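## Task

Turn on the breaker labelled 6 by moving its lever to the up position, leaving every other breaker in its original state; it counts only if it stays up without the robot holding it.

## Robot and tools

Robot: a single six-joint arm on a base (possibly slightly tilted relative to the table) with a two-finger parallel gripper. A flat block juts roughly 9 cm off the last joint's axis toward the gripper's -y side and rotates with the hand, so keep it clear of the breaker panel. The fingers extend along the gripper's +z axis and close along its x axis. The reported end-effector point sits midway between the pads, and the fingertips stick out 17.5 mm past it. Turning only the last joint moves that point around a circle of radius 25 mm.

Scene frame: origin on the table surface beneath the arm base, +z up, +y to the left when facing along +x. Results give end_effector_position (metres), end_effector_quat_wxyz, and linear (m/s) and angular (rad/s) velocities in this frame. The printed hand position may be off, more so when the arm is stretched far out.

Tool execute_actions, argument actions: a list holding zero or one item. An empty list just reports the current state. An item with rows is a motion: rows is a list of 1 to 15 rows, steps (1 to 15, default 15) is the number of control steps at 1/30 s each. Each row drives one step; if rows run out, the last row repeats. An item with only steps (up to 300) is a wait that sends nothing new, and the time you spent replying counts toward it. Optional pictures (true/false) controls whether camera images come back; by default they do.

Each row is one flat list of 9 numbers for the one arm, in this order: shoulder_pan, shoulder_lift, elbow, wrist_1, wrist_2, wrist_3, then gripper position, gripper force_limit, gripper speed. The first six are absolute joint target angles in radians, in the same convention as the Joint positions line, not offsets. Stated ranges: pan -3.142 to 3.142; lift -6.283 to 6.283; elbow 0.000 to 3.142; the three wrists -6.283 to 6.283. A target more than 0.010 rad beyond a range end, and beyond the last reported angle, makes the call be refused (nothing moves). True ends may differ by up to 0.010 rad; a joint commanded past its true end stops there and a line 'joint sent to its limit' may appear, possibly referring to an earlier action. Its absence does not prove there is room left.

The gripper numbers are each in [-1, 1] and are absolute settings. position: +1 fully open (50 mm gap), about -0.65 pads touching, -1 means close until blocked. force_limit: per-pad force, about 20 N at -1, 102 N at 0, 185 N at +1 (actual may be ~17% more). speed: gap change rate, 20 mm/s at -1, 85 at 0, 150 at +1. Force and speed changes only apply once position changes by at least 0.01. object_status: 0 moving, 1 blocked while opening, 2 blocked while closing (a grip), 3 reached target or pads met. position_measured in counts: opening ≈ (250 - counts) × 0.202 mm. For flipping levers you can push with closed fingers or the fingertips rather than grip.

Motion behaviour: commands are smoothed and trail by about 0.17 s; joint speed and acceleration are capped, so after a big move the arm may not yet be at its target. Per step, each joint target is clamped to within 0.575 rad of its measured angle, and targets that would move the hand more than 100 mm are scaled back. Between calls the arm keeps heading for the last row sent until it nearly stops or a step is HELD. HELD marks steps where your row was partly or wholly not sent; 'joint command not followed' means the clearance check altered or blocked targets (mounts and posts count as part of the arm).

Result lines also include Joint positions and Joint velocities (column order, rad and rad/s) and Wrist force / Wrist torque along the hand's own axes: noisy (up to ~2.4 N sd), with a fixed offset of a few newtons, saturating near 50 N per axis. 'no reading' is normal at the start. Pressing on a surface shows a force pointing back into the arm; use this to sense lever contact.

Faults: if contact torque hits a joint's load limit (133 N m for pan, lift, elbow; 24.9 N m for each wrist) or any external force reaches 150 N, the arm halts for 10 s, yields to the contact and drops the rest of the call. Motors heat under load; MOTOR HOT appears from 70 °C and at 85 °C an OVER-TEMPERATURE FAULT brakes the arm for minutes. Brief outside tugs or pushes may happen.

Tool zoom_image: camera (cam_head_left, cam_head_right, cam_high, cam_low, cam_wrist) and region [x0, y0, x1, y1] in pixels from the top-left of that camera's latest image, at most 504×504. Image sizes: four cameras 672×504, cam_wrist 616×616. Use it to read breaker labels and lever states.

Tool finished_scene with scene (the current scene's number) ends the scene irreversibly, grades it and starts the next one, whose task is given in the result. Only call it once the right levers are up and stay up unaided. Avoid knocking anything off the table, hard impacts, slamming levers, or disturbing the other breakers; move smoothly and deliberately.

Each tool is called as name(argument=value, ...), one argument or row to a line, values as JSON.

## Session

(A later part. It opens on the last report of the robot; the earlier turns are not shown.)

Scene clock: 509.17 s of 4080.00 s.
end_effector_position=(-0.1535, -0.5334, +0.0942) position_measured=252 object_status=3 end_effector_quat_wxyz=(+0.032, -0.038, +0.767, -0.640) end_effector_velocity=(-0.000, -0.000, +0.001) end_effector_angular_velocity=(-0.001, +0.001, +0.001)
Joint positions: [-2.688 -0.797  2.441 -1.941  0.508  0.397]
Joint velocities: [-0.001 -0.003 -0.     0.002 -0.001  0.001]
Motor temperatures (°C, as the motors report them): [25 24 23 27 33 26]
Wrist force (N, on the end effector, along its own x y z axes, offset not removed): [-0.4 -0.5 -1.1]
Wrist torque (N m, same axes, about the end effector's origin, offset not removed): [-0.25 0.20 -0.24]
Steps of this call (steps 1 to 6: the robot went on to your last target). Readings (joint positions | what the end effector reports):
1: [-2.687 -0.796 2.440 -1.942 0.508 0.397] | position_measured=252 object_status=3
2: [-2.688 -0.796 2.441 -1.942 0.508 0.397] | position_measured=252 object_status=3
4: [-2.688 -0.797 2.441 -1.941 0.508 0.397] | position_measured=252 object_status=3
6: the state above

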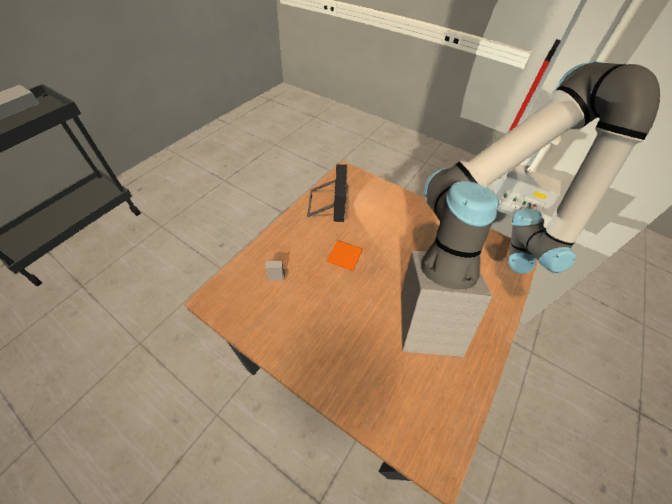

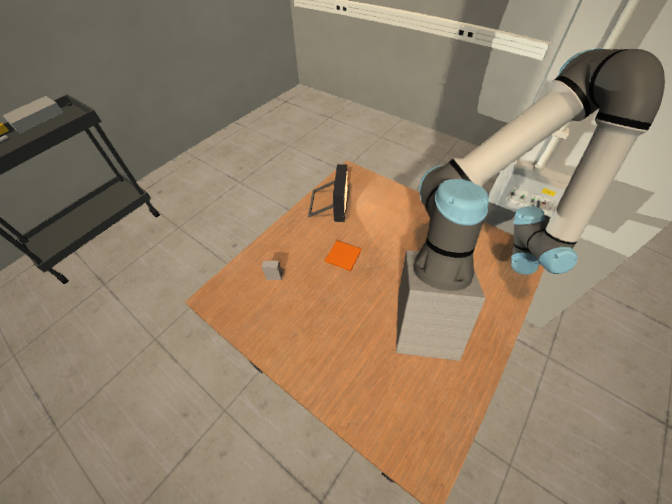

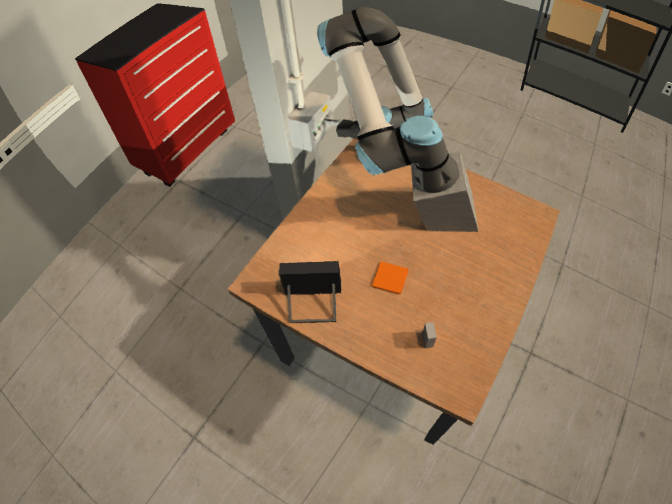

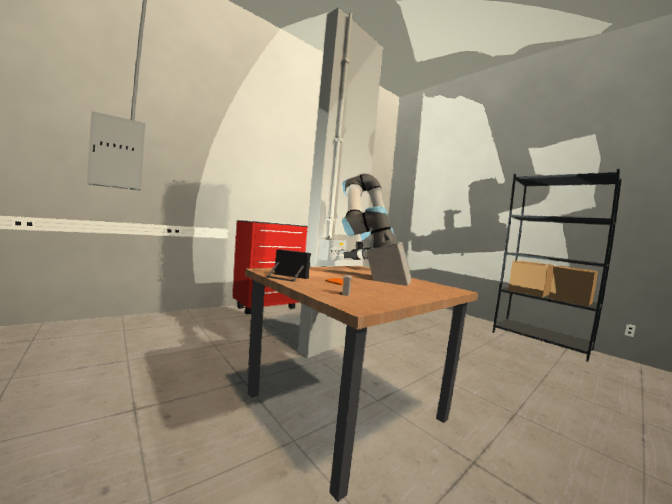

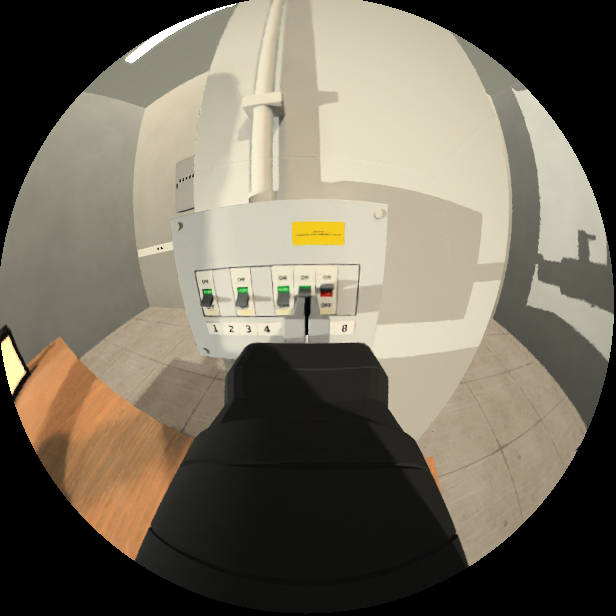

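execute_actions(
  actions=[
    {"rows":[[-2.6891,-0.8009,2.4426,-1.9398,0.5067,0.3982,-1,-0.5,0],[-2.6903,-0.8042,2.4440,-1.9386,0.5056,0.3989,-1,-0.5,0],[-2.6914,-0.8074,2.4454,-1.9373,0.5045,0.3995,-1,-0.5,0],[-2.6926,-0.8107,2.4468,-1.9361,0.5034,0.4002,-1,-0.5,0],[-2.6937,-0.8139,2.4482,-1.9348,0.5023,0.4009,-1,-0.5,0]],"steps":15},
  ],
)

zoom_image(
  camera="cam_wrist",
  region=[260, 240, 360, 320],
)

Scene clock: 521.13 s of 4080.00 s.
end_effector_position=(-0.1533, -0.5332, +0.0990) position_measured=252 object_status=3 end_effector_quat_wxyz=(+0.032, -0.038, +0.767, -0.640) end_effector_velocity=(-0.001, -0.000, +0.001) end_effector_angular_velocity=(-0.001, +0.001, -0.000)
Joint positions: [-2.694 -0.813  2.448 -1.935  0.502  0.401]
Joint velocities: [-0.002 -0.003  0.001 -0.    -0.001  0.001]
Motor temperatures (°C, as the motors report them): [25 24 23 27 33 26]
Wrist force (N, on the end effector, along its own x y z axes, offset not removed): [2.2 17.3 -2.3]
Wrist torque (N m, same axes, about the end effector's origin, offset not removed): [-0.31 0.22 -0.33]
Steps of this call (steps 1 to 15: the robot went on to your last target; steps 16 to 90: nothing new was sent; then 8.47 s passed at rest; steps 91 to 105: all 15 steps of this action). Readings (joint positions | what the end effector reports):
91: [-2.688 -0.798 2.441 -1.941 0.508 0.398] | position_measured=252 object_status=3
92: [-2.688 -0.798 2.441 -1.941 0.508 0.398] | position_measured=252 object_status=3
94: [-2.689 -0.801 2.443 -1.940 0.507 0.398] | position_measured=252 object_status=3
98: [-2.692 -0.810 2.447 -1.936 0.504 0.400] | position_measured=252 object_status=3
105: the state above

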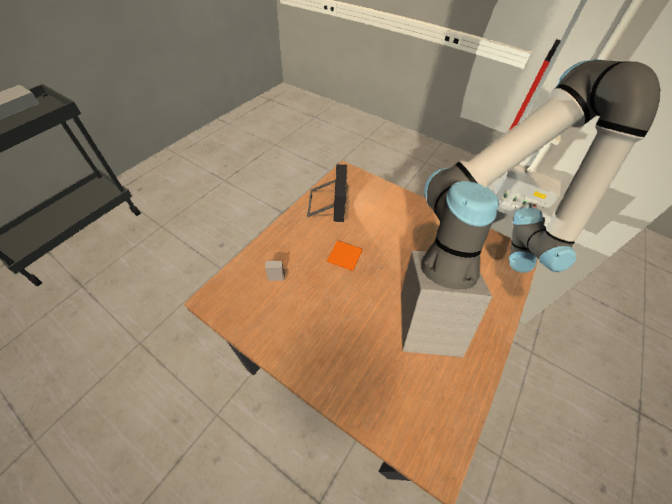

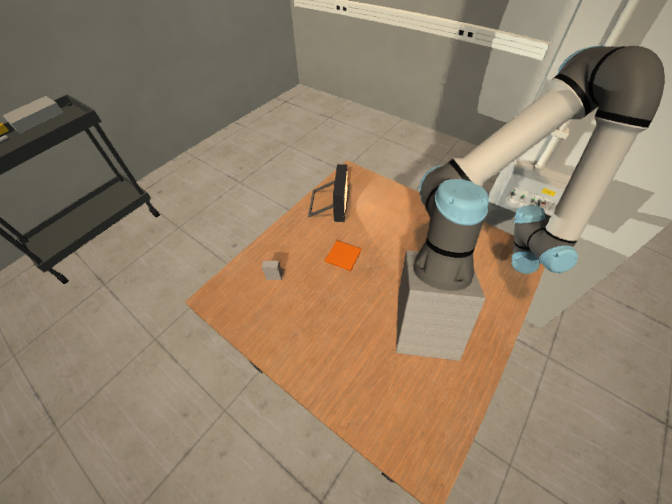

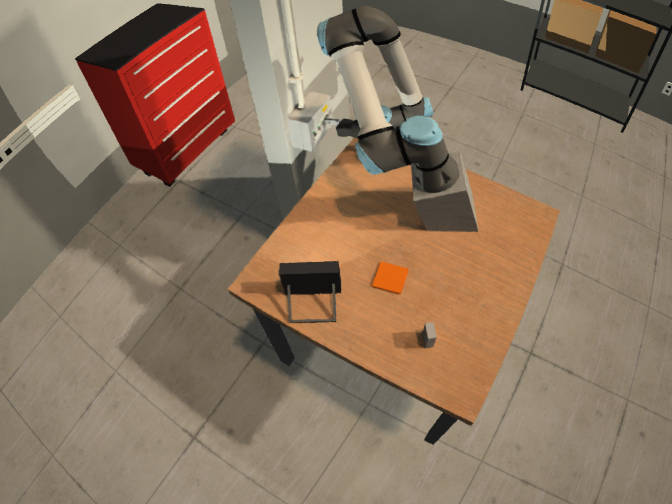

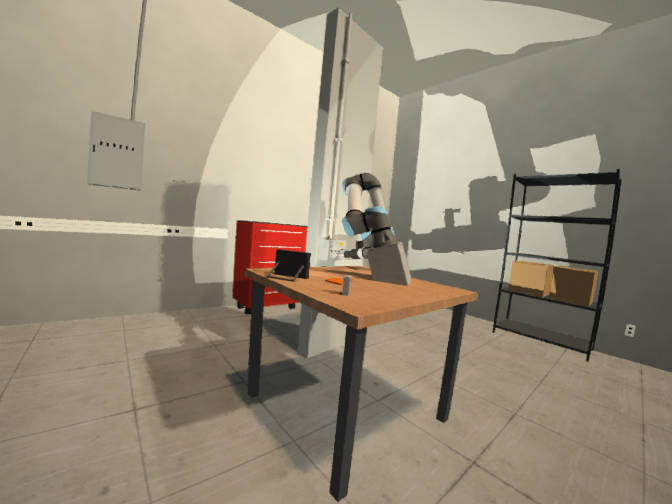

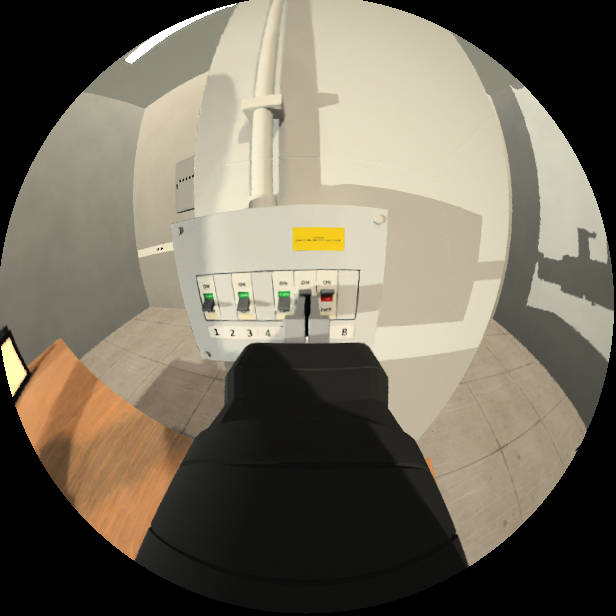

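Region (260, 240, 360, 320) of cam_wrist's 616x616 image, scaled by 5.040, with more detail than that image has; it fills the top 403 rows of this view, and the rest is white.

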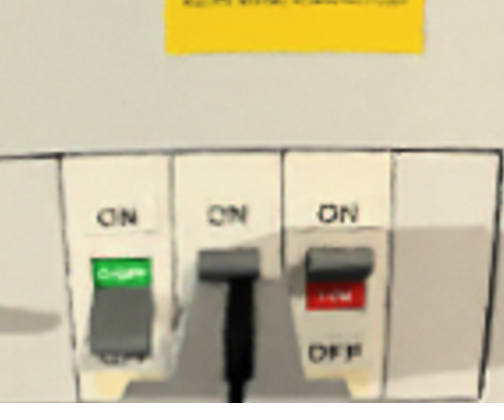

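execute_actions(
  actions=[
    {"rows":[[-2.6926,-0.8107,2.4468,-1.9361,0.5034,0.4002,-1,-0.5,0],[-2.6914,-0.8074,2.4454,-1.9373,0.5045,0.3995,-1,-0.5,0],[-2.6903,-0.8042,2.4440,-1.9386,0.5056,0.3989,-1,-0.5,0],[-2.6903,-0.8042,2.4440,-1.9386,0.5056,0.3989,-1,-0.5,0],[-2.6903,-0.8042,2.4440,-1.9386,0.5056,0.3989,-1,-0.5,0],[-2.7033,-0.7992,2.4540,-1.9603,0.4933,0.4069,-1,-0.5,0],[-2.7163,-0.7942,2.4640,-1.9819,0.4809,0.4149,-1,-0.5,0],[-2.7293,-0.7892,2.4740,-2.0036,0.4686,0.4229,-1,-0.5,0],[-2.7423,-0.7842,2.4840,-2.0253,0.4563,0.4309,-1,-0.5,0],[-2.7553,-0.7792,2.4940,-2.0469,0.4439,0.4389,-1,-0.5,0],[-2.7683,-0.7742,2.5040,-2.0686,0.4316,0.4469,-1,-0.5,0]],"steps":15},
  ],
)

zoom_image(
  camera="cam_wrist",
  region=[200, 220, 380, 340],
)

Scene clock: 534.77 s of 4080.00 s.
end_effector_position=(-0.1553, -0.5118, +0.0991) position_measured=252 object_status=3 end_effector_quat_wxyz=(+0.032, -0.037, +0.768, -0.639) end_effector_velocity=(-0.002, +0.039, +0.006) end_effector_angular_velocity=(+0.006, +0.007, -0.001)
Joint positions: [-2.756 -0.779  2.495 -2.048  0.443  0.44 ]
Joint velocities: [-0.128  0.05   0.096 -0.22  -0.122  0.078]
Motor temperatures (°C, as the motors report them): [25 24 23 27 33 26]
Wrist force (N, on the end effector, along its own x y z axes, offset not removed): [-0.6 0.5 -2.7]
Wrist torque (N m, same axes, about the end effector's origin, offset not removed): [0.03 0.25 -0.16]
Steps of this call (steps 1 to 15: the robot went on to your last target; steps 16 to 90: nothing new was sent; then 10.13 s passed at rest; steps 91 to 105: all 15 steps of this action). Readings (joint positions | what the end effector reports):
91: [-2.694 -0.814 2.448 -1.935 0.502 0.401] | position_measured=252 object_status=3
92: [-2.694 -0.814 2.448 -1.935 0.502 0.401] | position_measured=252 object_status=3
94: [-2.693 -0.811 2.447 -1.937 0.504 0.401] | position_measured=252 object_status=3
98: [-2.698 -0.803 2.450 -1.949 0.499 0.403] | position_measured=252 object_status=3
105: the state above

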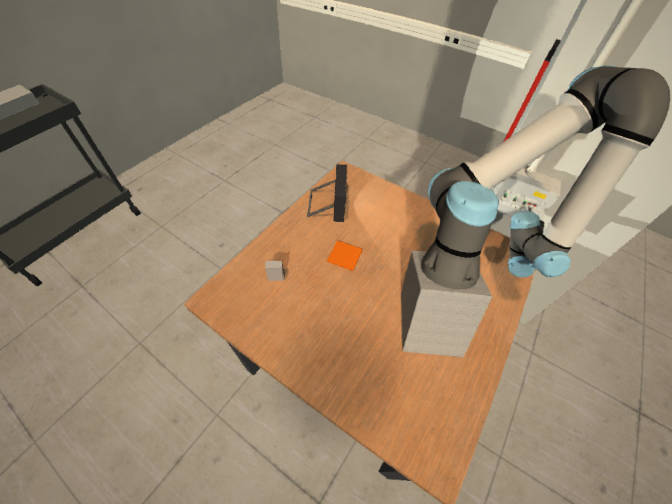

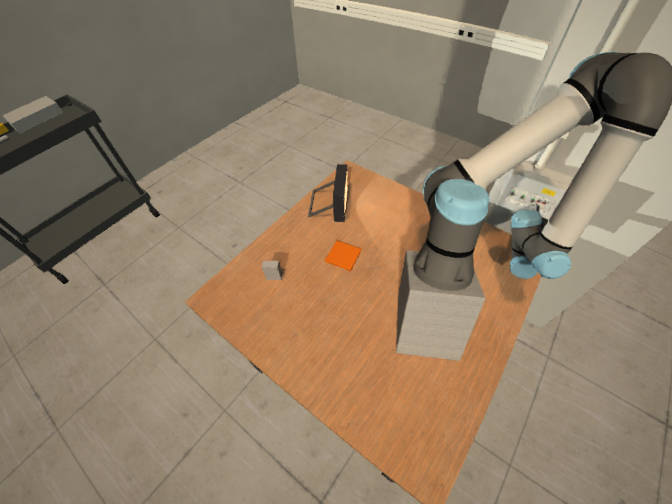

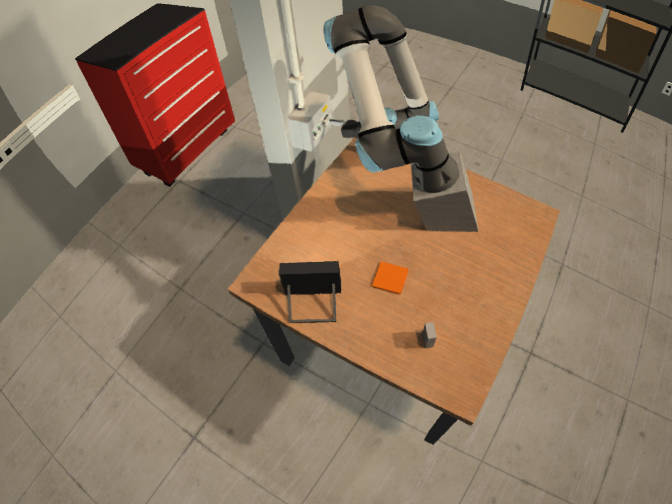

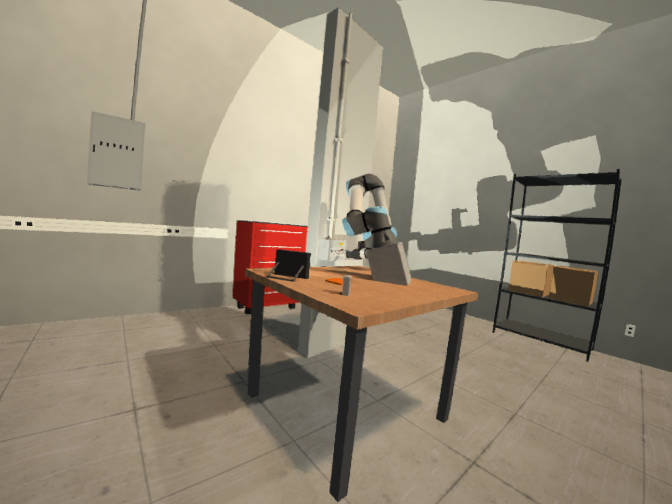

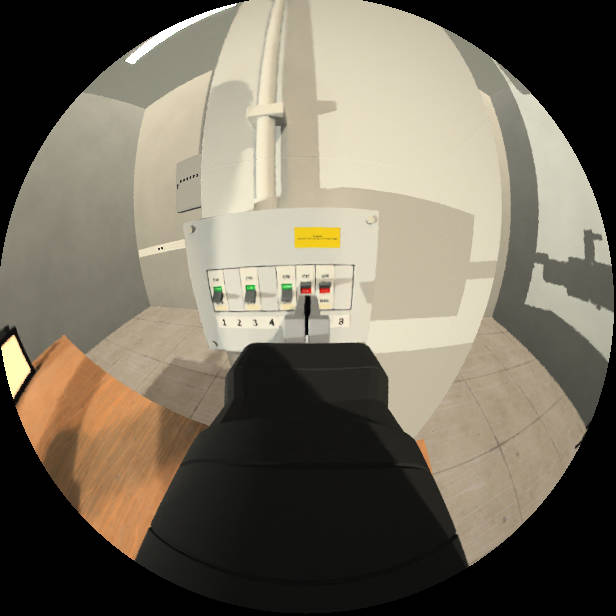

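Region (200, 220, 380, 340) of cam_wrist's 616x616 image, scaled by 2.800, with more detail than that image has.

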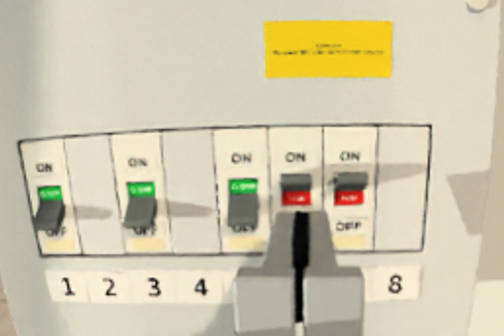

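Breaker 6 is now up and showing red. Breakers 1, 3, 5 and 7 are unchanged, and the finger is clear of the panel.

finished_scene(
  scene=2,
)

The scene is finished: the task was done.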